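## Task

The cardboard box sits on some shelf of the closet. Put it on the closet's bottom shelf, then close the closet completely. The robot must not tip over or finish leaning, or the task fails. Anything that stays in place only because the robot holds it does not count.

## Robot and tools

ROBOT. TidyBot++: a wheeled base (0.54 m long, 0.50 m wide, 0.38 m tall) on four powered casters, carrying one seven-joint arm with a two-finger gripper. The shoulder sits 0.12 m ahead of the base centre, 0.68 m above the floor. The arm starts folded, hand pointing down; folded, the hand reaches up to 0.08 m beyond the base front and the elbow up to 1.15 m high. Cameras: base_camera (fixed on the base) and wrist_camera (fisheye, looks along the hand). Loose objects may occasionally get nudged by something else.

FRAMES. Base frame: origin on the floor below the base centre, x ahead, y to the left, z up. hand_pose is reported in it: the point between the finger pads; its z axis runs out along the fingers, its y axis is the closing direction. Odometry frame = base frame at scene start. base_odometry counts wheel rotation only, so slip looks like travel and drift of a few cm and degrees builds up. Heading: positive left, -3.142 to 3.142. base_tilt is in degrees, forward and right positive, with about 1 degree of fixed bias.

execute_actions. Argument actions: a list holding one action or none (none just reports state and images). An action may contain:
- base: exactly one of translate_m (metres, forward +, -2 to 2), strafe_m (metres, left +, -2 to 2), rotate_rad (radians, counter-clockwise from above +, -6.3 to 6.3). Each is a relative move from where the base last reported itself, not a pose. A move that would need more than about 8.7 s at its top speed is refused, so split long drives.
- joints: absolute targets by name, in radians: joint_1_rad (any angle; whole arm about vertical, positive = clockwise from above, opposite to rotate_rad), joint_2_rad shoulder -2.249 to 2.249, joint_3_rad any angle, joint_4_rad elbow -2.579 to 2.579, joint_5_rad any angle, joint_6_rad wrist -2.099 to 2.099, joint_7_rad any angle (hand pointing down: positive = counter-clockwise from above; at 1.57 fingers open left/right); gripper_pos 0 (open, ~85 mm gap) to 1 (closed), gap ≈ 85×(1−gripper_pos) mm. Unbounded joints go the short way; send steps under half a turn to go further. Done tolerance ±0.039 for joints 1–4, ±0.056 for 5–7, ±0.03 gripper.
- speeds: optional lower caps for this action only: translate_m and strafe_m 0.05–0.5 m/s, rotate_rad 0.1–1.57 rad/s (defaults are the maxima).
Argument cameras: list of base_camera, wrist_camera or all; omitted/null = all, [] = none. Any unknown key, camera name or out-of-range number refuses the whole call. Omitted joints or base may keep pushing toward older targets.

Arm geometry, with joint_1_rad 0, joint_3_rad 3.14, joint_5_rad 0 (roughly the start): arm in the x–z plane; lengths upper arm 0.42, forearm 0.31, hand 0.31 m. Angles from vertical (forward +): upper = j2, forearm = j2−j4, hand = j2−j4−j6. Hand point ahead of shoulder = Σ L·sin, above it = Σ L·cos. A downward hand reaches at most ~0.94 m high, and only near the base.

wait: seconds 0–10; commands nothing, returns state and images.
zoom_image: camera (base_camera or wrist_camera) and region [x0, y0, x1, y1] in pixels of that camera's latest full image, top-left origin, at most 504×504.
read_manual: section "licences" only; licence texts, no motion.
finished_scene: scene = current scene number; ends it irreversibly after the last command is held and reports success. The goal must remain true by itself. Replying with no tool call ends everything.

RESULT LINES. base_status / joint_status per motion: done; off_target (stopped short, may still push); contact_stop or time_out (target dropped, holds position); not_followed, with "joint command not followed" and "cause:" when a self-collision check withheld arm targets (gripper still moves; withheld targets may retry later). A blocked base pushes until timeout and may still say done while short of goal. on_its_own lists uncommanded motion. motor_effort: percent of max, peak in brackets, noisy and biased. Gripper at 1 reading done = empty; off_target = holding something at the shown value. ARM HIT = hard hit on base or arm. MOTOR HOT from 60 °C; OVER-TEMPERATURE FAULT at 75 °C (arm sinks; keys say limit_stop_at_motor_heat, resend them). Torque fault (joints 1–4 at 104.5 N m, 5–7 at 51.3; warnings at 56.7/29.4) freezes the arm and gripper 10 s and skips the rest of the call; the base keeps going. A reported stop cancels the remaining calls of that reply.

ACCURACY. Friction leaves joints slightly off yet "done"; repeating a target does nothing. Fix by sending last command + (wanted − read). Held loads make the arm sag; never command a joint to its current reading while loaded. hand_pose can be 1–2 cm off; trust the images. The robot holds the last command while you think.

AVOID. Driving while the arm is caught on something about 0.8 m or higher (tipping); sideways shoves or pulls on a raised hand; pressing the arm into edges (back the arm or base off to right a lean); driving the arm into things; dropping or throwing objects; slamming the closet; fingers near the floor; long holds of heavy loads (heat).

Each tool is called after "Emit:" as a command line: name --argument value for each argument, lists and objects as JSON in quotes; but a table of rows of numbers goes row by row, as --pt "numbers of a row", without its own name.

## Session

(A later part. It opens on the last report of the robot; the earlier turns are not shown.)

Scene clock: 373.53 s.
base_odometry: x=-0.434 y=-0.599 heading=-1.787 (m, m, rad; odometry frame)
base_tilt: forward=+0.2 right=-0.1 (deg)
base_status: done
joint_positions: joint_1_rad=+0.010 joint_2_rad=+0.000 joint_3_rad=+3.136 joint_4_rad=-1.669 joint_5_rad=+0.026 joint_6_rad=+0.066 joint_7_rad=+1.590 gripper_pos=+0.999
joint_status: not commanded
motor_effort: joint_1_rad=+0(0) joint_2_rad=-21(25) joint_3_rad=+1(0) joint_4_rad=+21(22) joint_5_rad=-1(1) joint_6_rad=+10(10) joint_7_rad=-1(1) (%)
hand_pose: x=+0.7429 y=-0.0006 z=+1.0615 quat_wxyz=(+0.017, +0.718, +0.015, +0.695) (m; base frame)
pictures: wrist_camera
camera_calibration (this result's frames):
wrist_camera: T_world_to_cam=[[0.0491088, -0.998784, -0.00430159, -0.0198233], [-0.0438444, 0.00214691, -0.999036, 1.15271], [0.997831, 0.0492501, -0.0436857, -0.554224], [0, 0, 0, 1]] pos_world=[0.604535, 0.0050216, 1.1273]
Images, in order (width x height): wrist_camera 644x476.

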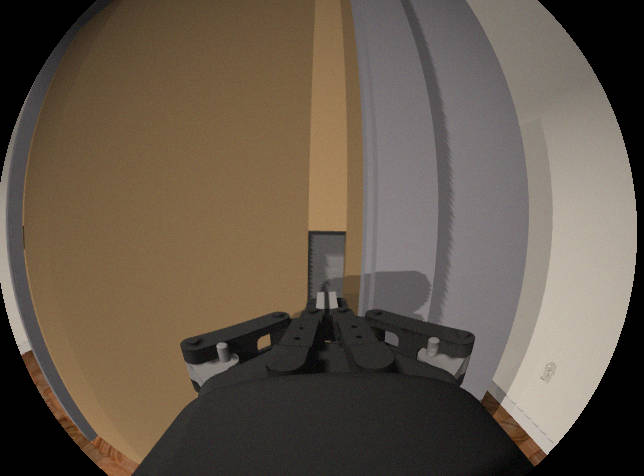

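Emit:
execute_actions --actions '[{"base":{"translate_m":0.04},"speeds":{"translate_m":0.08}}]' --cameras '["wrist_camera"]'

Scene clock: 377.90 s.
base_odometry: x=-0.443 y=-0.638 heading=-1.787 (m, m, rad; odometry frame)
base_tilt: forward=+0.3 right=+0.0 (deg)
base_status: done
joint_positions: joint_1_rad=+0.010 joint_2_rad=+0.000 joint_3_rad=+3.136 joint_4_rad=-1.669 joint_5_rad=+0.026 joint_6_rad=+0.066 joint_7_rad=+1.590 gripper_pos=+0.999
joint_status: not commanded
motor_effort: joint_1_rad=+0(0) joint_2_rad=-22(25) joint_3_rad=+1(1) joint_4_rad=+21(22) joint_5_rad=-1(1) joint_6_rad=+10(10) joint_7_rad=+0(1) (%)
hand_pose: x=+0.7430 y=-0.0006 z=+1.0613 quat_wxyz=(+0.017, +0.718, +0.015, +0.695) (m; base frame)
pictures: wrist_camera
camera_calibration (this result's frames):
wrist_camera: T_world_to_cam=[[0.0491074, -0.998784, -0.00431631, -0.0198135], [-0.0440896, 0.00214959, -0.999025, 1.15273], [0.99782, 0.0492498, -0.0439304, -0.554064], [0, 0, 0, 1]] pos_world=[0.604652, 0.00502024, 1.12718]
Images, in order (width x height): wrist_camera 644x476.

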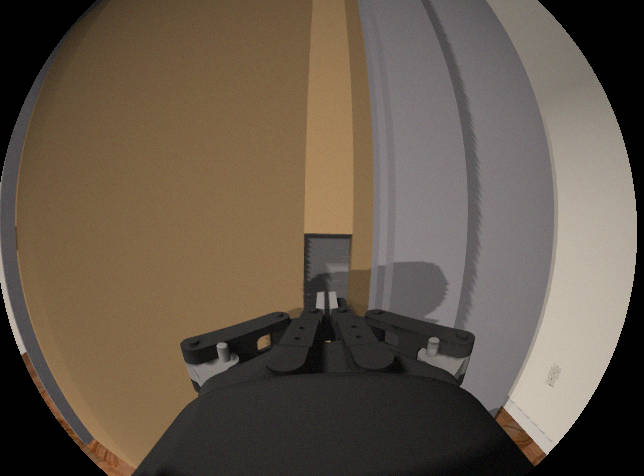

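Emit:
execute_actions --actions '[{"base":{"translate_m":0.011},"speeds":{"translate_m":0.05}}]' --cameras '["wrist_camera"]'

Scene clock: 380.40 s.
base_odometry: x=-0.446 y=-0.649 heading=-1.788 (m, m, rad; odometry frame)
base_tilt: forward=+0.2 right=+0.0 (deg)
base_status: done
joint_positions: joint_1_rad=+0.010 joint_2_rad=-0.013 joint_3_rad=+3.136 joint_4_rad=-1.676 joint_5_rad=+0.026 joint_6_rad=+0.062 joint_7_rad=+1.590 gripper_pos=+0.999
joint_status: not commanded
motor_effort: joint_1_rad=+0(1) joint_2_rad=-18(22) joint_3_rad=+0(1) joint_4_rad=+24(28) joint_5_rad=-1(1) joint_6_rad=+12(16) joint_7_rad=-1(0) (%)
hand_pose: x=+0.7376 y=-0.0006 z=+1.0645 quat_wxyz=(+0.017, +0.717, +0.015, +0.696) (m; base frame)
pictures: wrist_camera
camera_calibration (this result's frames):
wrist_camera: T_world_to_cam=[[0.0490259, -0.998789, -0.00405627, -0.0197235], [-0.0409119, 0.00204961, -0.999161, 1.15342], [0.997959, 0.0491507, -0.0407619, -0.551956], [0, 0, 0, 1]] pos_world=[0.598985, 0.00506529, 1.12987]
Images, in order (width x height): wrist_camera 644x476.

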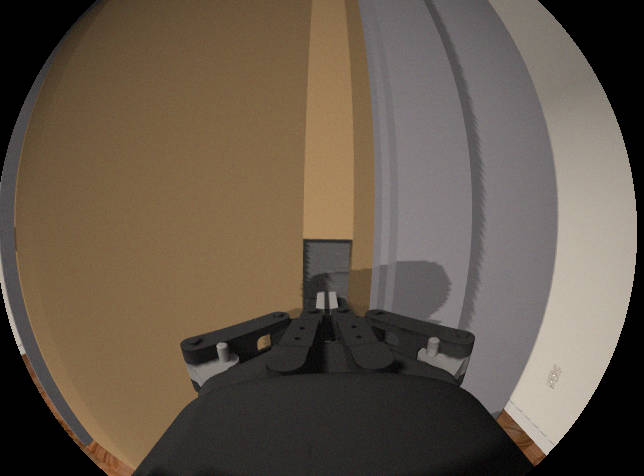

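Seated with light contact. Slide left.

Emit:
execute_actions --actions '[{"base":{"strafe_m":0.15},"speeds":{"strafe_m":0.08}}]'

Scene clock: 384.77 s.
base_odometry: x=-0.299 y=-0.682 heading=-1.788 (m, m, rad; odometry frame)
base_tilt: forward=+0.2 right=+0.0 (deg)
base_status: done
joint_positions: joint_1_rad=+0.041 joint_2_rad=-0.015 joint_3_rad=+3.157 joint_4_rad=-1.675 joint_5_rad=+0.026 joint_6_rad=+0.059 joint_7_rad=+1.590 gripper_pos=+0.999
joint_status: not commanded
motor_effort: joint_1_rad=-3(9) joint_2_rad=-14(21) joint_3_rad=-3(9) joint_4_rad=+28(29) joint_5_rad=-1(0) joint_6_rad=+16(16) joint_7_rad=-1(0) (%)
hand_pose: x=+0.7363 y=-0.0331 z=+1.0649 quat_wxyz=(+0.035, +0.718, -0.004, +0.695) (m; base frame)
pictures: base_camera, wrist_camera
camera_calibration (this result's frames):
wrist_camera: T_world_to_cam=[[-0.00344513, -0.999983, -0.00460089, -0.0129658], [-0.0414106, 0.00473963, -0.999131, 1.1543], [0.999136, -0.00325161, -0.0414262, -0.550976], [0, 0, 0, 1]] pos_world=[0.598256, -0.0202282, 1.13042]
Images, in order (width x height): base_camera 644x364, wrist_camera 644x476.

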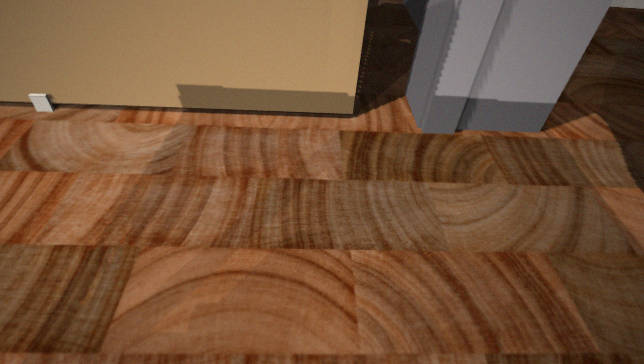

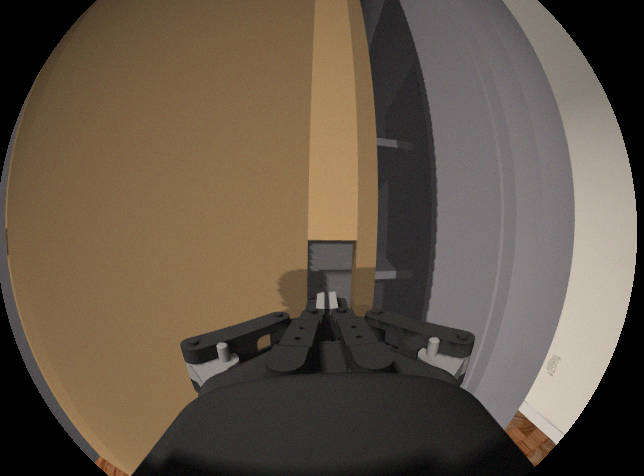

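Emit:
execute_actions --actions '[{"base":{"strafe_m":0.36},"speeds":{"strafe_m":0.12}}]'

Scene clock: 390.40 s.
base_odometry: x=+0.053 y=-0.759 heading=-1.788 (m, m, rad; odometry frame)
base_tilt: forward=+0.2 right=+0.0 (deg)
base_status: done
joint_positions: joint_1_rad=+0.052 joint_2_rad=-0.028 joint_3_rad=+3.169 joint_4_rad=-1.683 joint_5_rad=+0.025 joint_6_rad=+0.050 joint_7_rad=+1.590 gripper_pos=+0.999
joint_status: not commanded
motor_effort: joint_1_rad=-5(12) joint_2_rad=-11(22) joint_3_rad=-4(12) joint_4_rad=+30(30) joint_5_rad=+0(1) joint_6_rad=+17(17) joint_7_rad=-1(1) (%)
hand_pose: x=+0.7302 y=-0.0472 z=+1.0650 quat_wxyz=(+0.042, +0.719, -0.012, +0.693) (m; base frame)
pictures: base_camera, wrist_camera
camera_calibration (this result's frames):
wrist_camera: T_world_to_cam=[[-0.0267255, -0.999624, -0.00611901, -0.00839064], [-0.0454227, 0.00732923, -0.998941, 1.15709], [0.99861, -0.0264192, -0.0456015, -0.541154], [0, 0, 0, 1]] pos_world=[0.592736, -0.031165, 1.13114]
Images, in order (width x height): base_camera 644x364, wrist_camera 644x476.

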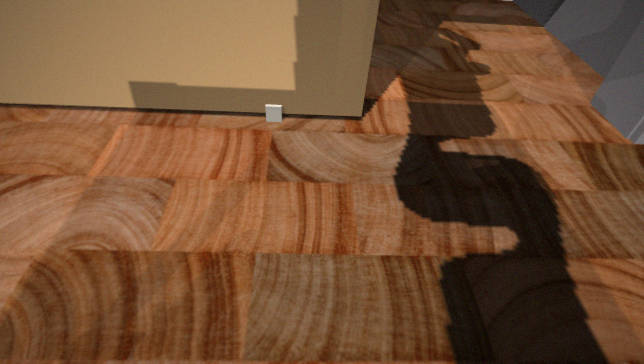

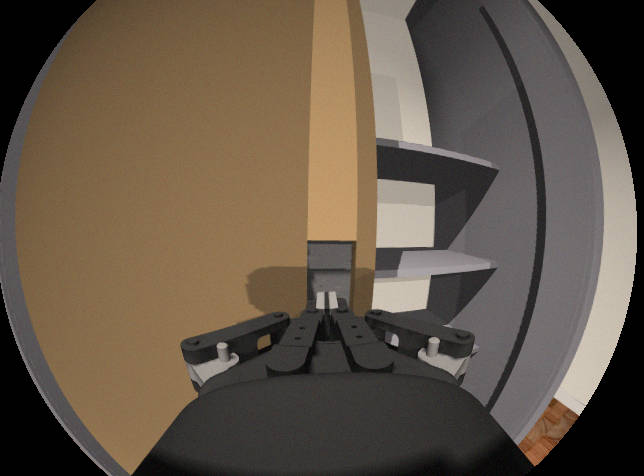

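Emit:
execute_actions --actions '[{"base":{"translate_m":-0.006},"speeds":{"translate_m":0.05}}]' --cameras '[]'

Emit:
execute_actions --actions '[{"base":{"strafe_m":0.07},"speeds":{"strafe_m":0.08}}]'

Scene clock: 396.40 s.
base_odometry: x=+0.054 y=-0.753 heading=-1.788 (m, m, rad; odometry frame)
base_tilt: forward=+0.2 right=+0.0 (deg)
base_status: done
joint_positions: joint_1_rad=+0.048 joint_2_rad=-0.016 joint_3_rad=+3.167 joint_4_rad=-1.669 joint_5_rad=+0.025 joint_6_rad=+0.048 joint_7_rad=+1.590 gripper_pos=+0.999
joint_status: not commanded
motor_effort: joint_1_rad=-5(8) joint_2_rad=-18(23) joint_3_rad=-5(8) joint_4_rad=+23(29) joint_5_rad=-1(1) joint_6_rad=+12(17) joint_7_rad=+0(1) (%)
hand_pose: x=+0.7354 y=-0.0436 z=+1.0662 quat_wxyz=(+0.040, +0.719, -0.010, +0.694) (m; base frame)
pictures: none
No camera images: the call's "cameras" was empty. Leave "cameras" out to get every camera's image.

Scene clock: 397.80 s.
base_odometry: x=+0.122 y=-0.768 heading=-1.788 (m, m, rad; odometry frame)
base_tilt: forward=+0.2 right=+0.0 (deg)
base_status: done
joint_positions: joint_1_rad=+0.053 joint_2_rad=-0.017 joint_3_rad=+3.171 joint_4_rad=-1.670 joint_5_rad=+0.025 joint_6_rad=+0.048 joint_7_rad=+1.590 gripper_pos=+0.999
joint_status: not commanded
motor_effort: joint_1_rad=-6(11) joint_2_rad=-15(22) joint_3_rad=-5(11) joint_4_rad=+27(27) joint_5_rad=+0(0) joint_6_rad=+15(15) joint_7_rad=-1(0) (%)
hand_pose: x=+0.7348 y=-0.0494 z=+1.0662 quat_wxyz=(+0.044, +0.719, -0.013, +0.694) (m; base frame)
pictures: base_camera, wrist_camera
camera_calibration (this result's frames):
wrist_camera: T_world_to_cam=[[-0.0298723, -0.999537, -0.00578804, -0.00849904], [-0.0445176, 0.00711529, -0.998983, 1.15786], [0.998562, -0.0295843, -0.0447096, -0.546886], [0, 0, 0, 1]] pos_world=[0.59739, -0.0329128, 1.13218]
Images, in order (width x height): base_camera 644x364, wrist_camera 644x476.

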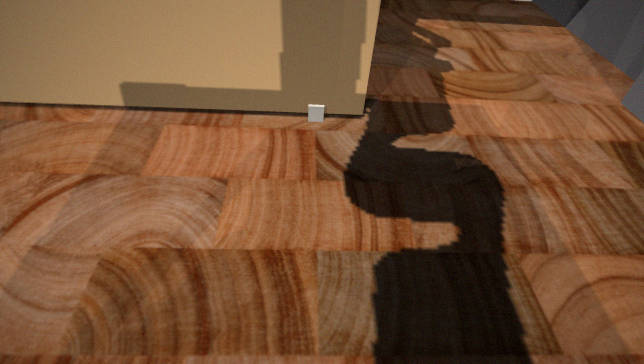

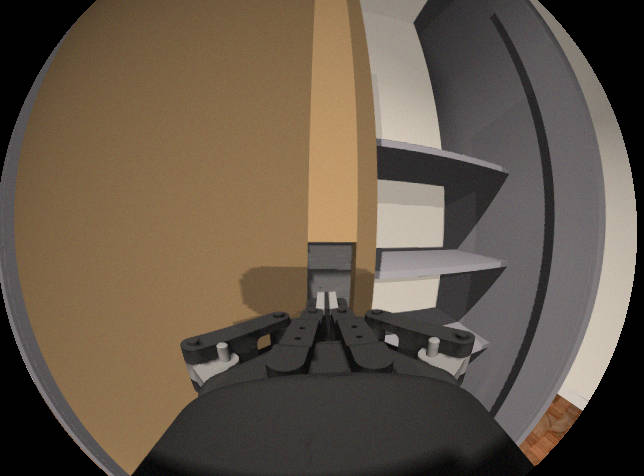

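Emit:
execute_actions --actions '[{"base":{"strafe_m":-0.02},"speeds":{"strafe_m":0.1}}]' --cameras '[]'

Emit:
execute_actions --actions '[{"base":{"translate_m":-0.25}}]' --cameras '[]'

Emit:
execute_actions --actions '[{"base":{"strafe_m":-0.33},"joints":{"joint_1_rad":0.0,"joint_2_rad":0.68,"joint_3_rad":3.13,"joint_4_rad":-1.625,"joint_6_rad":0.48,"gripper_pos":0.0}}]'

Scene clock: 414.57 s.
base_odometry: x=+0.103 y=-0.764 heading=-1.788 (m, m, rad; odometry frame)
base_tilt: forward=+0.2 right=+0.0 (deg)
base_status: done
joint_positions: joint_1_rad=+0.038 joint_2_rad=-0.019 joint_3_rad=+3.155 joint_4_rad=-1.672 joint_5_rad=+0.025 joint_6_rad=+0.048 joint_7_rad=+1.590 gripper_pos=+0.999
joint_status: not commanded
motor_effort: joint_1_rad=-4(5) joint_2_rad=-15(16) joint_3_rad=-3(5) joint_4_rad=+28(28) joint_5_rad=-1(1) joint_6_rad=+15(16) joint_7_rad=+0(1) (%)
hand_pose: x=+0.7348 y=-0.0297 z=+1.0662 quat_wxyz=(+0.033, +0.719, -0.002, +0.694) (m; base frame)
pictures: none
No camera images: the call's "cameras" was empty. Leave "cameras" out to get every camera's image.

Scene clock: 416.37 s.
base_odometry: x=+0.157 y=-0.520 heading=-1.789 (m, m, rad; odometry frame)
base_tilt: forward=+0.2 right=+0.0 (deg)
base_status: done
joint_positions: joint_1_rad=+0.025 joint_2_rad=-0.002 joint_3_rad=+3.145 joint_4_rad=-1.655 joint_5_rad=+0.025 joint_6_rad=+0.048 joint_7_rad=+1.590 gripper_pos=+0.999
joint_status: not commanded
motor_effort: joint_1_rad=+1(3) joint_2_rad=-22(25) joint_3_rad=+0(3) joint_4_rad=+21(26) joint_5_rad=-1(1) joint_6_rad=+9(14) joint_7_rad=-1(0) (%)
hand_pose: x=+0.7426 y=-0.0158 z=+1.0658 quat_wxyz=(+0.025, +0.719, +0.006, +0.694) (m; base frame)
pictures: none
No camera images: the call's "cameras" was empty. Leave "cameras" out to get every camera's image.

Scene clock: 418.50 s.
base_odometry: x=-0.166 y=-0.448 heading=-1.789 (m, m, rad; odometry frame)
base_tilt: forward=+0.3 right=+0.0 (deg)
base_status: done
joint_positions: joint_1_rad=+0.011 joint_2_rad=+0.674 joint_3_rad=+3.140 joint_4_rad=-1.645 joint_5_rad=+0.025 joint_6_rad=+0.439 joint_7_rad=+1.590 gripper_pos=+0.000
joint_status: all done
motor_effort: joint_1_rad=+0(4) joint_2_rad=-40(42) joint_3_rad=+0(2) joint_4_rad=+16(21) joint_5_rad=-1(0) joint_6_rad=+9(10) joint_7_rad=-1(0) (%)
hand_pose: x=+0.9084 y=-0.0032 z=+0.7013 quat_wxyz=(+0.011, +0.808, +0.016, +0.589) (m; base frame)
pictures: base_camera, wrist_camera
camera_calibration (this result's frames):
wrist_camera: T_world_to_cam=[[0.0475045, -0.998538, -0.0257796, -0.0155731], [-0.316094, 0.00945455, -0.948681, 1.01215], [0.947538, 0.0532154, -0.315183, -0.498833], [0, 0, 0, 1]] pos_world=[0.793338, 0.00142574, 0.802584]
Images, in order (width x height): base_camera 644x364, wrist_camera 644x476.

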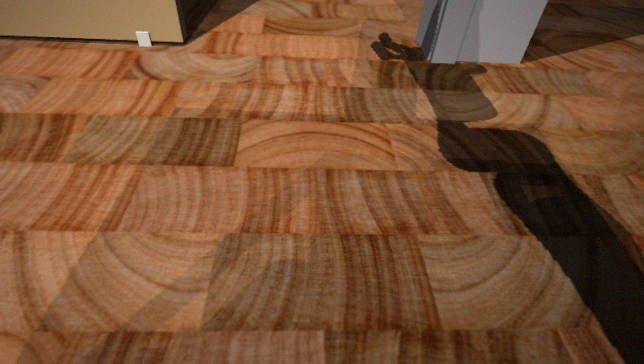

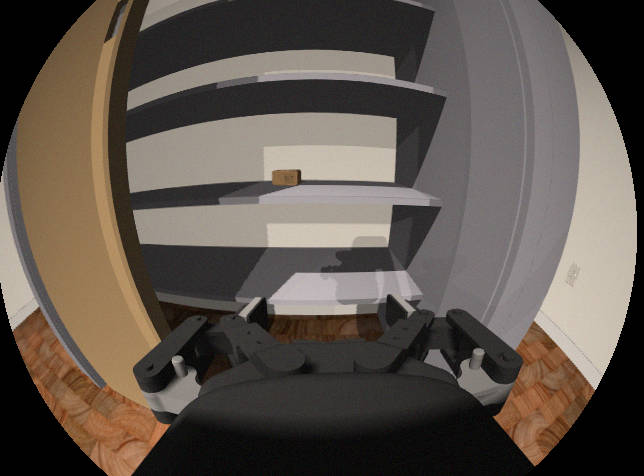

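Emit:
zoom_image --camera "wrist_camera" --region '[250, 150, 330, 210]'

Region (250, 150, 330, 210) of wrist_camera's 644x476 image, scaled by 6.300; it fills the top 378 rows of this view, and the rest is white.

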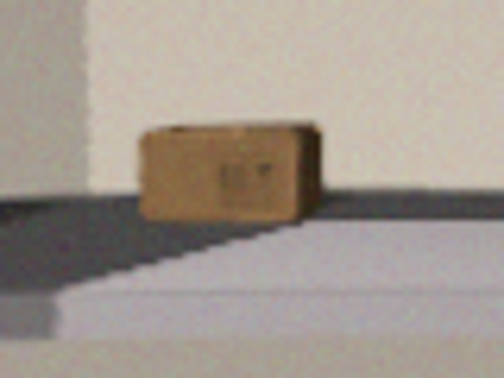

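Emit:
execute_actions --actions '[{"base":{"strafe_m":0.13}}]' --cameras '[]'

Emit:
execute_actions --actions '[{"base":{"translate_m":0.25},"speeds":{"translate_m":0.3}}]'

Scene clock: 437.60 s.
base_odometry: x=-0.039 y=-0.476 heading=-1.789 (m, m, rad; odometry frame)
base_tilt: forward=+0.2 right=+0.0 (deg)
base_status: done
joint_positions: joint_1_rad=-0.003 joint_2_rad=+0.674 joint_3_rad=+3.135 joint_4_rad=-1.645 joint_5_rad=+0.025 joint_6_rad=+0.439 joint_7_rad=+1.590 gripper_pos=+0.000
joint_status: not commanded
motor_effort: joint_1_rad=+0(5) joint_2_rad=-40(41) joint_3_rad=+0(3) joint_4_rad=+17(16) joint_5_rad=-1(0) joint_6_rad=+9(9) joint_7_rad=+0(0) (%)
hand_pose: x=+0.9083 y=+0.0108 z=+0.7015 quat_wxyz=(+0.004, +0.807, +0.022, +0.590) (m; base frame)
pictures: none
No camera images: the call's "cameras" was empty. Leave "cameras" out to get every camera's image.

Scene clock: 439.40 s.
base_odometry: x=-0.093 y=-0.720 heading=-1.790 (m, m, rad; odometry frame)
base_tilt: forward=+0.2 right=+0.0 (deg)
base_status: done
joint_positions: joint_1_rad=-0.003 joint_2_rad=+0.675 joint_3_rad=+3.135 joint_4_rad=-1.642 joint_5_rad=+0.025 joint_6_rad=+0.441 joint_7_rad=+1.590 gripper_pos=+0.000
joint_status: not commanded
motor_effort: joint_1_rad=+1(1) joint_2_rad=-39(42) joint_3_rad=+0(1) joint_4_rad=+16(18) joint_5_rad=+0(1) joint_6_rad=+9(10) joint_7_rad=-1(1) (%)
hand_pose: x=+0.9097 y=+0.0108 z=+0.7041 quat_wxyz=(+0.004, +0.806, +0.022, +0.592) (m; base frame)
pictures: base_camera, wrist_camera
camera_calibration (this result's frames):
wrist_camera: T_world_to_cam=[[0.0654504, -0.997456, -0.0282302, -0.0161857], [-0.31029, 0.00654424, -0.950619, 1.01115], [0.948386, 0.070978, -0.309073, -0.505197], [0, 0, 0, 1]] pos_world=[0.793932, 0.0130961, 0.804621]
Images, in order (width x height): base_camera 644x364, wrist_camera 644x476.

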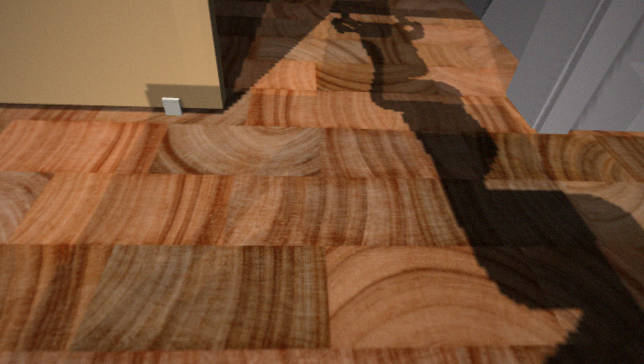

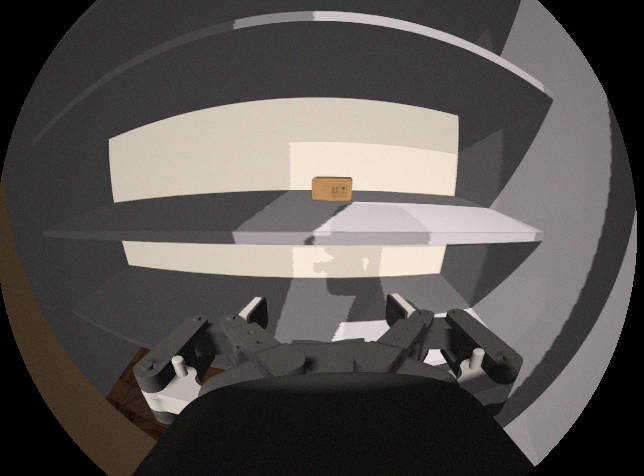

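Emit:
zoom_image --camera "wrist_camera" --region '[290, 160, 380, 230]'

Region (290, 160, 380, 230) of wrist_camera's 644x476 image, scaled by 5.600.

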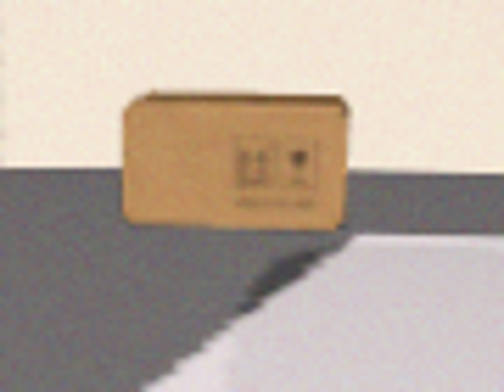

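Emit:
execute_actions --actions '[{"base":{"translate_m":0.15},"joints":{"joint_2_rad":0.595},"speeds":{"translate_m":0.3}}]' --cameras '["wrist_camera"]'

Scene clock: 472.63 s.
base_odometry: x=-0.126 y=-0.867 heading=-1.790 (m, m, rad; odometry frame)
base_tilt: forward=+0.2 right=+0.0 (deg)
base_status: done
joint_positions: joint_1_rad=-0.003 joint_2_rad=+0.598 joint_3_rad=+3.135 joint_4_rad=-1.635 joint_5_rad=+0.025 joint_6_rad=+0.443 joint_7_rad=+1.590 gripper_pos=+0.000
joint_status: all done
motor_effort: joint_1_rad=+1(0) joint_2_rad=-38(42) joint_3_rad=+0(1) joint_4_rad=+18(18) joint_5_rad=-1(1) joint_6_rad=+9(10) joint_7_rad=-1(1) (%)
hand_pose: x=+0.9076 y=+0.0108 z=+0.7688 quat_wxyz=(+0.005, +0.780, +0.022, +0.626) (m; base frame)
pictures: wrist_camera
camera_calibration (this result's frames):
wrist_camera: T_world_to_cam=[[0.0676402, -0.997448, -0.0228745, -0.0203223], [-0.228162, 0.0068552, -0.973599, 1.01512], [0.971271, 0.0710736, -0.227116, -0.566976], [0, 0, 0, 1]] pos_world=[0.783674, 0.0130677, 0.859089]
Images, in order (width x height): wrist_camera 644x476.

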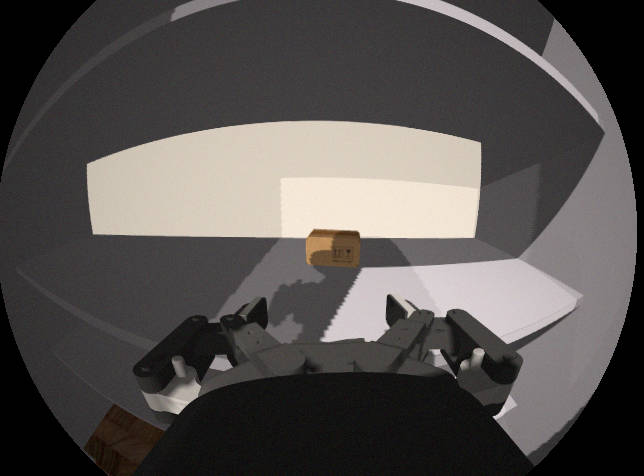

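Emit:
zoom_image --camera "wrist_camera" --region '[280, 210, 390, 290]'

Region (280, 210, 390, 290) of wrist_camera's 644x476 image, scaled by 4.582; it fills the top 367 rows of this view, and the rest is white.

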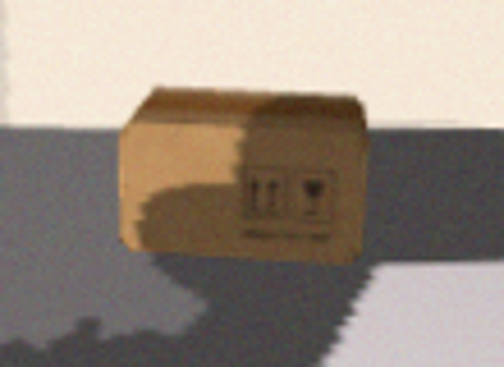

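Emit:
execute_actions --actions '[{"base":{"translate_m":0.11},"joints":{"joint_2_rad":0.625},"speeds":{"translate_m":0.2}}]' --cameras '["wrist_camera"]'

Emit:
zoom_image --camera "wrist_camera" --region '[230, 200, 430, 340]'

Scene clock: 516.67 s.
base_odometry: x=-0.150 y=-0.974 heading=-1.791 (m, m, rad; odometry frame)
base_tilt: forward=+0.2 right=+0.0 (deg)
base_status: done
joint_positions: joint_1_rad=-0.003 joint_2_rad=+0.611 joint_3_rad=+3.135 joint_4_rad=-1.635 joint_5_rad=+0.025 joint_6_rad=+0.443 joint_7_rad=+1.590 gripper_pos=+0.000
joint_status: all done
motor_effort: joint_1_rad=+0(0) joint_2_rad=-39(40) joint_3_rad=+0(0) joint_4_rad=+17(18) joint_5_rad=-1(1) joint_6_rad=+9(10) joint_7_rad=-1(0) (%)
hand_pose: x=+0.9086 y=+0.0108 z=+0.7588 quat_wxyz=(+0.005, +0.784, +0.022, +0.621) (m; base frame)
pictures: wrist_camera
camera_calibration (this result's frames):
wrist_camera: T_world_to_cam=[[0.0673479, -0.997448, -0.0236865, -0.0197389], [-0.240355, 0.00682156, -0.970661, 1.01453], [0.968346, 0.0710652, -0.239283, -0.558406], [0, 0, 0, 1]] pos_world=[0.785907, 0.013074, 0.85068]
Images, in order (width x height): wrist_camera 644x476.

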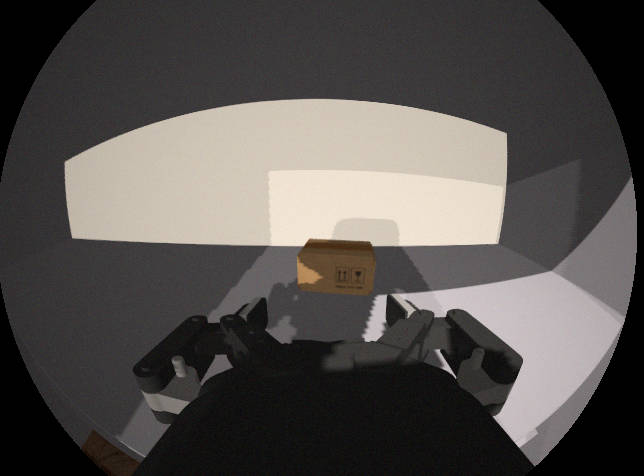

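Region (230, 200, 430, 340) of wrist_camera's 644x476 image, scaled by 2.520; it fills the top 353 rows of this view, and the rest is white.

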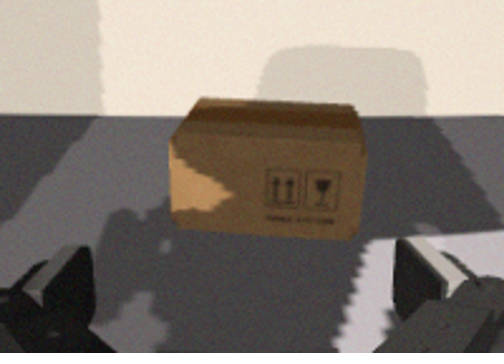

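Emit:
execute_actions --actions '[{"base":{"strafe_m":0.04},"joints":{"joint_5_rad":0.37,"joint_7_rad":1.28}}]' --cameras '["wrist_camera"]'

Scene clock: 528.10 s.
base_odometry: x=-0.110 y=-0.983 heading=-1.791 (m, m, rad; odometry frame)
base_tilt: forward=+0.2 right=+0.0 (deg)
base_status: done
joint_positions: joint_1_rad=-0.007 joint_2_rad=+0.611 joint_3_rad=+3.129 joint_4_rad=-1.635 joint_5_rad=+0.366 joint_6_rad=+0.443 joint_7_rad=+1.297 gripper_pos=+0.000
joint_status: all done
motor_effort: joint_1_rad=+0(5) joint_2_rad=-39(40) joint_3_rad=-1(2) joint_4_rad=+17(17) joint_5_rad=-2(2) joint_6_rad=+9(9) joint_7_rad=+0(0) (%)
hand_pose: x=+0.9022 y=+0.0618 z=+0.7522 quat_wxyz=(-0.051, +0.787, +0.075, +0.610) (m; base frame)
pictures: wrist_camera
camera_calibration (this result's frames):
wrist_camera: T_world_to_cam=[[0.216821, -0.975043, -0.0477497, -0.0867015], [-0.263106, -0.0112638, -0.964701, 1.0234], [0.940087, 0.221731, -0.258982, -0.526316], [0, 0, 0, 1]] pos_world=[0.782845, 0.0436904, 0.846832]
Images, in order (width x height): wrist_camera 644x476.

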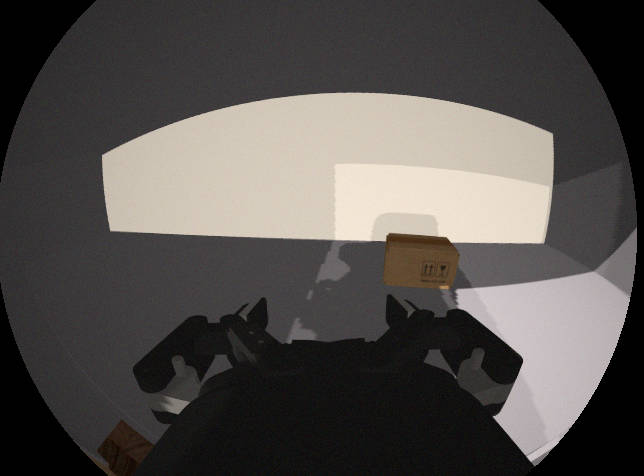

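Emit:
execute_actions --actions '[{"joints":{"joint_5_rad":-0.33,"joint_7_rad":1.91}}]' --cameras '["wrist_camera"]'

Scene clock: 533.70 s.
base_odometry: x=-0.110 y=-0.983 heading=-1.791 (m, m, rad; odometry frame)
base_tilt: forward=+0.2 right=+0.0 (deg)
base_status: not commanded
joint_positions: joint_1_rad=-0.006 joint_2_rad=+0.611 joint_3_rad=+3.129 joint_4_rad=-1.635 joint_5_rad=-0.326 joint_6_rad=+0.443 joint_7_rad=+1.893 gripper_pos=+0.000
joint_status: all done
motor_effort: joint_1_rad=+0(2) joint_2_rad=-39(39) joint_3_rad=+0(1) joint_4_rad=+17(18) joint_5_rad=+0(2) joint_6_rad=+9(9) joint_7_rad=-1(1) (%)
hand_pose: x=+0.9049 y=-0.0295 z=+0.7532 quat_wxyz=(+0.055, +0.789, -0.028, +0.611) (m; base frame)
pictures: wrist_camera
camera_calibration (this result's frames):
wrist_camera: T_world_to_cam=[[-0.0729519, -0.997313, -0.00662606, 0.0543496], [-0.257456, 0.0252503, -0.96596, 1.02095], [0.963532, -0.0687627, -0.258607, -0.538498], [0, 0, 0, 1]] pos_world=[0.785675, -0.00860413, 0.847296]
Images, in order (width x height): wrist_camera 644x476.

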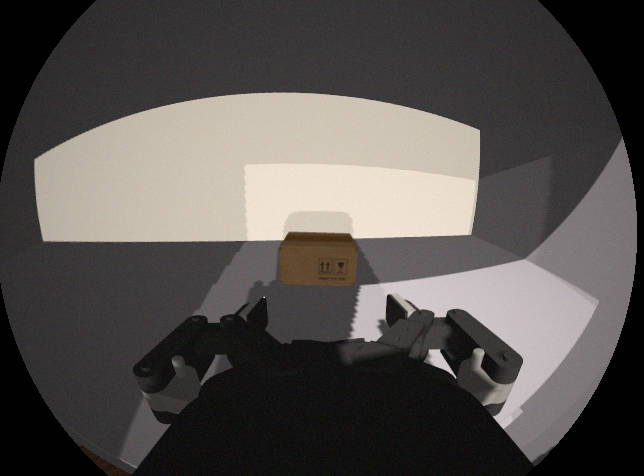

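Emit:
zoom_image --camera "wrist_camera" --region '[230, 200, 430, 340]'

Region (230, 200, 430, 340) of wrist_camera's 644x476 image, scaled by 2.520; it fills the top 353 rows of this view, and the rest is white.

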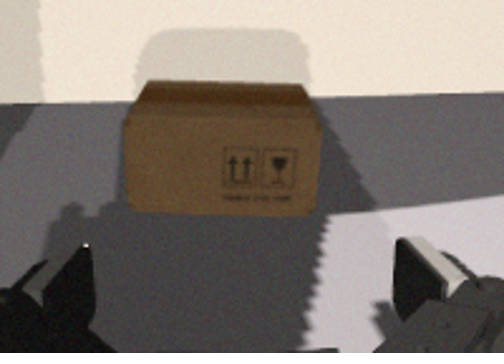

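Emit:
execute_actions --actions '[{"base":{"translate_m":0.06},"speeds":{"translate_m":0.1}}]' --cameras '["wrist_camera"]'

Emit:
zoom_image --camera "wrist_camera" --region '[230, 200, 430, 340]'

Scene clock: 542.90 s.
base_odometry: x=-0.123 y=-1.042 heading=-1.791 (m, m, rad; odometry frame)
base_tilt: forward=+0.3 right=+0.0 (deg)
base_status: done
joint_positions: joint_1_rad=-0.006 joint_2_rad=+0.613 joint_3_rad=+3.129 joint_4_rad=-1.635 joint_5_rad=-0.326 joint_6_rad=+0.444 joint_7_rad=+1.893 gripper_pos=+0.000
joint_status: not commanded
motor_effort: joint_1_rad=+0(0) joint_2_rad=-39(41) joint_3_rad=+0(0) joint_4_rad=+17(19) joint_5_rad=+0(1) joint_6_rad=+9(10) joint_7_rad=+0(0) (%)
hand_pose: x=+0.9052 y=-0.0295 z=+0.7515 quat_wxyz=(+0.055, +0.790, -0.028, +0.610) (m; base frame)
pictures: wrist_camera
camera_calibration (this result's frames):
wrist_camera: T_world_to_cam=[[-0.0731278, -0.997302, -0.00637209, 0.0542684], [-0.259087, 0.0251668, -0.965526, 1.02056], [0.963082, -0.0689559, -0.260229, -0.537548], [0, 0, 0, 1]] pos_world=[0.786086, -0.00862946, 0.845841]
Images, in order (width x height): wrist_camera 644x476.

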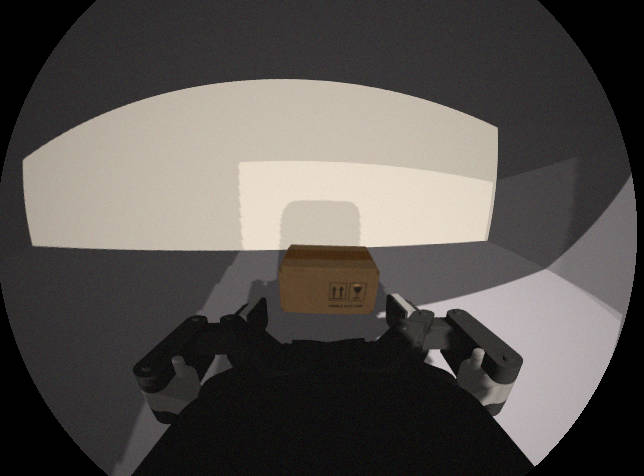

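Region (230, 200, 430, 340) of wrist_camera's 644x476 image, scaled by 2.520; it fills the top 353 rows of this view, and the rest is white.

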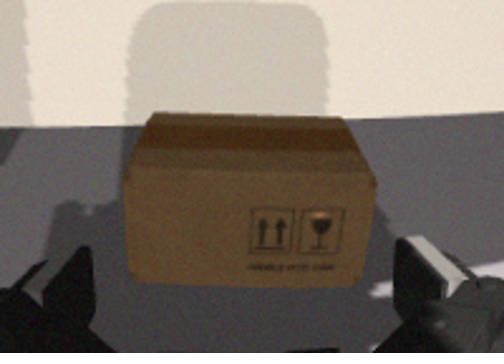

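Emit:
execute_actions --actions '[{"base":{"translate_m":0.035},"speeds":{"translate_m":0.08}}]' --cameras '["wrist_camera"]'

Emit:
zoom_image --camera "wrist_camera" --region '[230, 210, 430, 350]'

Scene clock: 564.97 s.
base_odometry: x=-0.131 y=-1.076 heading=-1.790 (m, m, rad; odometry frame)
base_tilt: forward=+0.3 right=+0.0 (deg)
base_status: done
joint_positions: joint_1_rad=-0.006 joint_2_rad=+0.614 joint_3_rad=+3.129 joint_4_rad=-1.635 joint_5_rad=-0.326 joint_6_rad=+0.444 joint_7_rad=+1.893 gripper_pos=+0.000
joint_status: not commanded
motor_effort: joint_1_rad=+0(2) joint_2_rad=-39(41) joint_3_rad=+1(0) joint_4_rad=+17(18) joint_5_rad=+0(0) joint_6_rad=+9(9) joint_7_rad=+0(1) (%)
hand_pose: x=+0.9052 y=-0.0295 z=+0.7509 quat_wxyz=(+0.055, +0.790, -0.028, +0.610) (m; base frame)
pictures: wrist_camera
camera_calibration (this result's frames):
wrist_camera: T_world_to_cam=[[-0.0731335, -0.997302, -0.00630974, 0.0542278], [-0.259848, 0.0251624, -0.965322, 1.02051], [0.962876, -0.0689578, -0.260987, -0.53702], [0, 0, 0, 1]] pos_world=[0.786227, -0.00862871, 0.845306]
Images, in order (width x height): wrist_camera 644x476.

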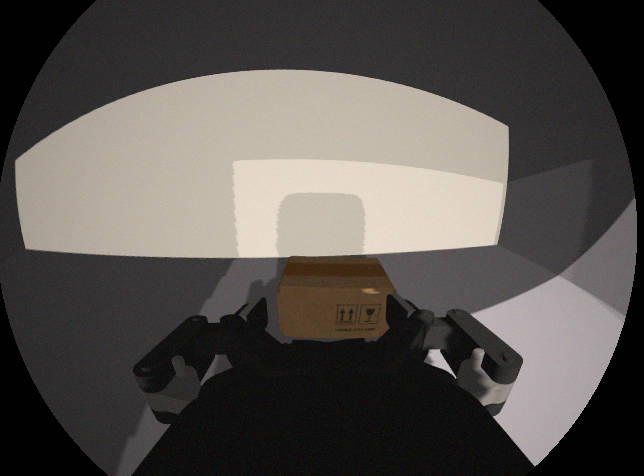

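Region (230, 210, 430, 350) of wrist_camera's 644x476 image, scaled by 2.520; it fills the top 353 rows of this view, and the rest is white.

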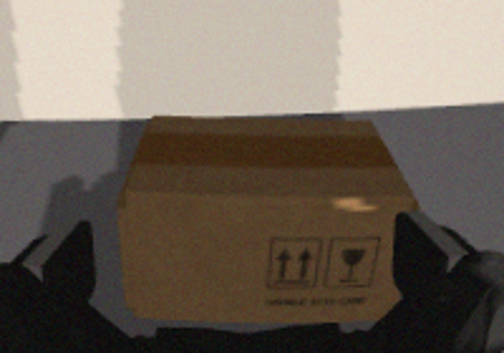

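Emit:
execute_actions --actions '[{"base":{"translate_m":-0.05}}]' --cameras '[]'

Emit:
execute_actions --actions '[{"joints":{"joint_5_rad":0.06,"joint_7_rad":1.55,"gripper_pos":1.0}}]' --cameras '["wrist_camera"]'

Scene clock: 607.83 s.
base_odometry: x=-0.120 y=-1.027 heading=-1.790 (m, m, rad; odometry frame)
base_tilt: forward=+0.2 right=+0.0 (deg)
base_status: done
joint_positions: joint_1_rad=-0.006 joint_2_rad=+0.615 joint_3_rad=+3.129 joint_4_rad=-1.634 joint_5_rad=-0.326 joint_6_rad=+0.444 joint_7_rad=+1.893 gripper_pos=+0.000
joint_status: not commanded
motor_effort: joint_1_rad=+0(2) joint_2_rad=-39(41) joint_3_rad=+0(1) joint_4_rad=+17(18) joint_5_rad=+1(0) joint_6_rad=+9(9) joint_7_rad=+0(1) (%)
hand_pose: x=+0.9053 y=-0.0295 z=+0.7502 quat_wxyz=(+0.055, +0.790, -0.028, +0.610) (m; base frame)
pictures: none
No camera images: the call's "cameras" was empty. Leave "cameras" out to get every camera's image.

Scene clock: 608.93 s.
base_odometry: x=-0.120 y=-1.027 heading=-1.790 (m, m, rad; odometry frame)
base_tilt: forward=+0.3 right=+0.0 (deg)
base_status: not commanded
joint_positions: joint_1_rad=-0.005 joint_2_rad=+0.615 joint_3_rad=+3.129 joint_4_rad=-1.634 joint_5_rad=+0.056 joint_6_rad=+0.444 joint_7_rad=+1.564 gripper_pos=+0.999
joint_status: all done
motor_effort: joint_1_rad=+0(2) joint_2_rad=-39(39) joint_3_rad=+0(1) joint_4_rad=+17(18) joint_5_rad=-1(0) joint_6_rad=+9(9) joint_7_rad=-1(0) (%)
hand_pose: x=+0.9087 y=+0.0204 z=+0.7558 quat_wxyz=(-0.003, +0.785, +0.028, +0.619) (m; base frame)
pictures: wrist_camera
camera_calibration (this result's frames):
wrist_camera: T_world_to_cam=[[0.0875619, -0.99574, -0.0288872, -0.0247382], [-0.244086, 0.00666866, -0.969731, 1.01424], [0.965792, 0.0919624, -0.242462, -0.555609], [0, 0, 0, 1]] pos_world=[0.786332, 0.0196987, 0.848114]
Images, in order (width x height): wrist_camera 644x476.

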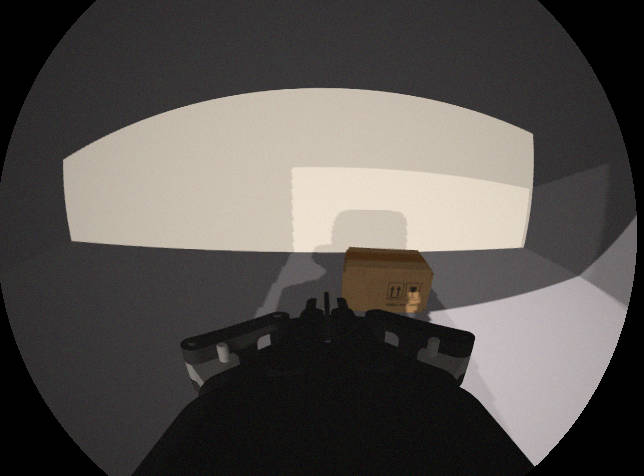

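Emit:
execute_actions --actions '[{"base":{"strafe_m":-0.028}}]' --cameras '[]'

Emit:
execute_actions --actions '[{"base":{"translate_m":0.05},"speeds":{"translate_m":0.08}}]' --cameras '["wrist_camera"]'

Scene clock: 615.47 s.
base_odometry: x=-0.148 y=-1.021 heading=-1.790 (m, m, rad; odometry frame)
base_tilt: forward=+0.3 right=+0.0 (deg)
base_status: done
joint_positions: joint_1_rad=+0.003 joint_2_rad=+0.615 joint_3_rad=+3.129 joint_4_rad=-1.634 joint_5_rad=+0.056 joint_6_rad=+0.444 joint_7_rad=+1.564 gripper_pos=+0.999
joint_status: not commanded
motor_effort: joint_1_rad=+0(4) joint_2_rad=-39(40) joint_3_rad=+0(2) joint_4_rad=+17(17) joint_5_rad=-1(1) joint_6_rad=+9(10) joint_7_rad=-1(1) (%)
hand_pose: x=+0.9089 y=+0.0134 z=+0.7558 quat_wxyz=(-0.001, +0.785, +0.025, +0.619) (m; base frame)
pictures: none
No camera images: the call's "cameras" was empty. Leave "cameras" out to get every camera's image.

Scene clock: 616.63 s.
base_odometry: x=-0.159 y=-1.070 heading=-1.790 (m, m, rad; odometry frame)
base_tilt: forward=+0.2 right=+0.0 (deg)
base_status: done
joint_positions: joint_1_rad=+0.003 joint_2_rad=+0.616 joint_3_rad=+3.129 joint_4_rad=-1.634 joint_5_rad=+0.056 joint_6_rad=+0.445 joint_7_rad=+1.564 gripper_pos=+0.999
joint_status: not commanded
motor_effort: joint_1_rad=+0(2) joint_2_rad=-39(41) joint_3_rad=+0(1) joint_4_rad=+17(19) joint_5_rad=-1(2) joint_6_rad=+10(10) joint_7_rad=+0(1) (%)
hand_pose: x=+0.9090 y=+0.0134 z=+0.7555 quat_wxyz=(-0.001, +0.785, +0.025, +0.619) (m; base frame)
pictures: wrist_camera
camera_calibration (this result's frames):
wrist_camera: T_world_to_cam=[[0.0788415, -0.996468, -0.0289014, -0.0237123], [-0.244009, 0.00881983, -0.969733, 1.01399], [0.966563, 0.0835074, -0.242452, -0.555869], [0, 0, 0, 1]] pos_world=[0.786575, 0.0138473, 0.847846]
Images, in order (width x height): wrist_camera 644x476.

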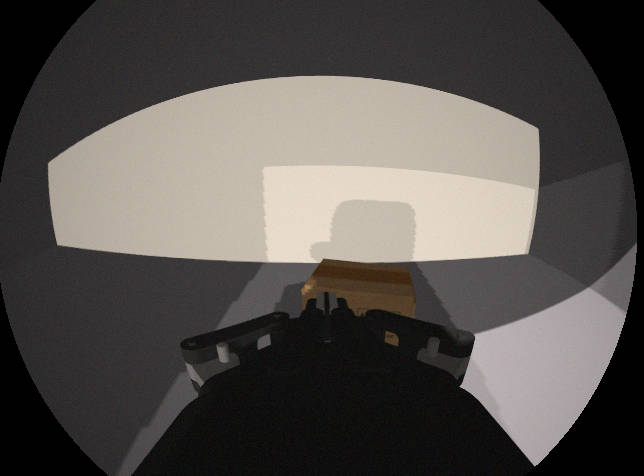

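Emit:
execute_actions --actions '[{"joints":{"joint_2_rad":0.64}}]' --cameras '[]'

Emit:
execute_actions --actions '[{"base":{"translate_m":0.045},"speeds":{"translate_m":0.06}}]' --cameras '["wrist_camera"]'

Scene clock: 620.73 s.
base_odometry: x=-0.159 y=-1.070 heading=-1.790 (m, m, rad; odometry frame)
base_tilt: forward=+0.2 right=+0.0 (deg)
base_status: not commanded
joint_positions: joint_1_rad=+0.003 joint_2_rad=+0.624 joint_3_rad=+3.129 joint_4_rad=-1.634 joint_5_rad=+0.056 joint_6_rad=+0.445 joint_7_rad=+1.564 gripper_pos=+0.999
joint_status: all done
motor_effort: joint_1_rad=+1(0) joint_2_rad=-39(41) joint_3_rad=+0(0) joint_4_rad=+17(18) joint_5_rad=-1(1) joint_6_rad=+9(10) joint_7_rad=+0(0) (%)
hand_pose: x=+0.9095 y=+0.0134 z=+0.7492 quat_wxyz=(-0.001, +0.787, +0.025, +0.616) (m; base frame)
pictures: none
No camera images: the call's "cameras" was empty. Leave "cameras" out to get every camera's image.

Scene clock: 622.00 s.
base_odometry: x=-0.169 y=-1.114 heading=-1.791 (m, m, rad; odometry frame)
base_tilt: forward=+0.3 right=+0.0 (deg)
base_status: done
joint_positions: joint_1_rad=+0.003 joint_2_rad=+0.625 joint_3_rad=+3.129 joint_4_rad=-1.634 joint_5_rad=+0.056 joint_6_rad=+0.445 joint_7_rad=+1.564 gripper_pos=+0.999
joint_status: not commanded
motor_effort: joint_1_rad=+0(1) joint_2_rad=-40(40) joint_3_rad=+0(1) joint_4_rad=+17(18) joint_5_rad=-1(1) joint_6_rad=+10(10) joint_7_rad=+0(1) (%)
hand_pose: x=+0.9097 y=+0.0134 z=+0.7478 quat_wxyz=(-0.001, +0.788, +0.025, +0.616) (m; base frame)
pictures: wrist_camera
camera_calibration (this result's frames):
wrist_camera: T_world_to_cam=[[0.0785561, -0.996467, -0.0297018, -0.023133], [-0.253443, 0.00885266, -0.96731, 1.01346], [0.964155, 0.0835158, -0.251852, -0.549177], [0, 0, 0, 1]] pos_world=[0.788164, 0.0138418, 0.841334]
Images, in order (width x height): wrist_camera 644x476.

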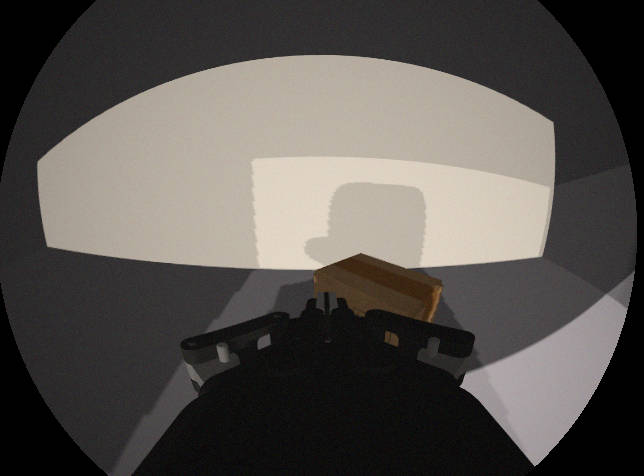

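Emit:
execute_actions --actions '[{"base":{"translate_m":0.03},"speeds":{"translate_m":0.06}}]' --cameras '["wrist_camera"]'

Scene clock: 626.77 s.
base_odometry: x=-0.175 y=-1.144 heading=-1.791 (m, m, rad; odometry frame)
base_tilt: forward=+0.3 right=+0.0 (deg)
base_status: done
joint_positions: joint_1_rad=+0.003 joint_2_rad=+0.627 joint_3_rad=+3.129 joint_4_rad=-1.634 joint_5_rad=+0.056 joint_6_rad=+0.445 joint_7_rad=+1.564 gripper_pos=+0.999
joint_status: not commanded
motor_effort: joint_1_rad=+0(2) joint_2_rad=-40(41) joint_3_rad=+0(1) joint_4_rad=+17(18) joint_5_rad=-1(1) joint_6_rad=+9(10) joint_7_rad=-1(1) (%)
hand_pose: x=+0.9098 y=+0.0134 z=+0.7468 quat_wxyz=(-0.001, +0.788, +0.025, +0.615) (m; base frame)
pictures: wrist_camera
camera_calibration (this result's frames):
wrist_camera: T_world_to_cam=[[0.0785188, -0.996467, -0.0298073, -0.0230572], [-0.254675, 0.00885776, -0.966986, 1.01338], [0.963834, 0.0835177, -0.25308, -0.548306], [0, 0, 0, 1]] pos_world=[0.788369, 0.0138412, 0.840474]
Images, in order (width x height): wrist_camera 644x476.

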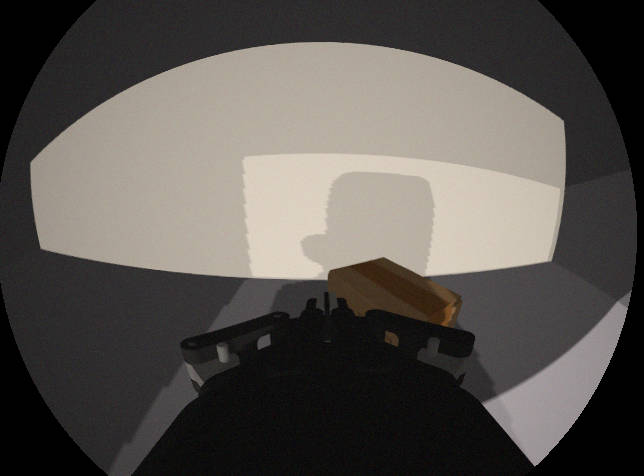

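Emit:
execute_actions --actions '[{"base":{"translate_m":-0.1}}]' --cameras '["wrist_camera"]'

Emit:
zoom_image --camera "wrist_camera" --region '[260, 210, 460, 350]'

Scene clock: 639.73 s.
base_odometry: x=-0.154 y=-1.046 heading=-1.791 (m, m, rad; odometry frame)
base_tilt: forward=+0.2 right=+0.0 (deg)
base_status: done
joint_positions: joint_1_rad=+0.003 joint_2_rad=+0.628 joint_3_rad=+3.129 joint_4_rad=-1.634 joint_5_rad=+0.056 joint_6_rad=+0.445 joint_7_rad=+1.564 gripper_pos=+0.999
joint_status: not commanded
motor_effort: joint_1_rad=+0(1) joint_2_rad=-39(42) joint_3_rad=+0(1) joint_4_rad=+17(18) joint_5_rad=-1(1) joint_6_rad=+10(10) joint_7_rad=-1(1) (%)
hand_pose: x=+0.9099 y=+0.0134 z=+0.7454 quat_wxyz=(-0.001, +0.789, +0.025, +0.614) (m; base frame)
pictures: wrist_camera
camera_calibration (this result's frames):
wrist_camera: T_world_to_cam=[[0.0784671, -0.996467, -0.0299543, -0.0229547], [-0.256379, 0.00886592, -0.966536, 1.01325], [0.963386, 0.0835209, -0.254777, -0.547135], [0, 0, 0, 1]] pos_world=[0.788678, 0.0138402, 0.839254]
Images, in order (width x height): wrist_camera 644x476.

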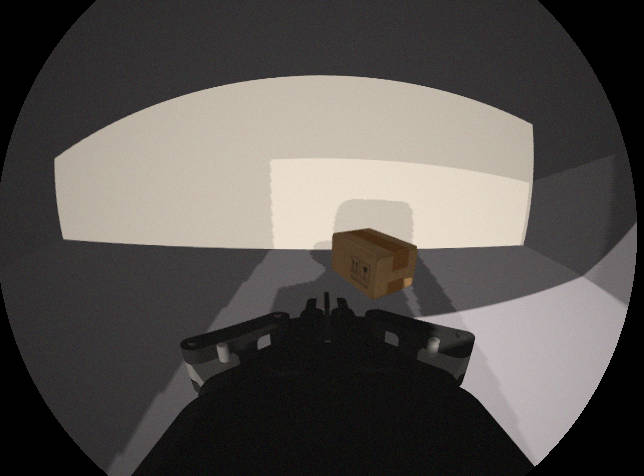

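Region (260, 210, 460, 350) of wrist_camera's 644x476 image, scaled by 2.520; it fills the top 353 rows of this view, and the rest is white.

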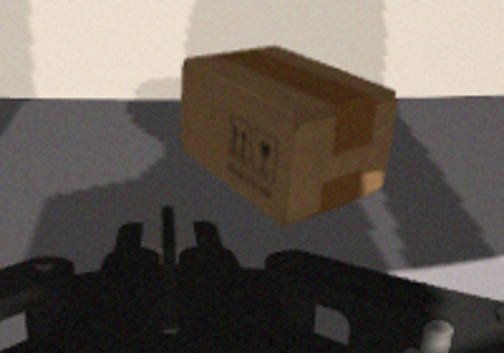

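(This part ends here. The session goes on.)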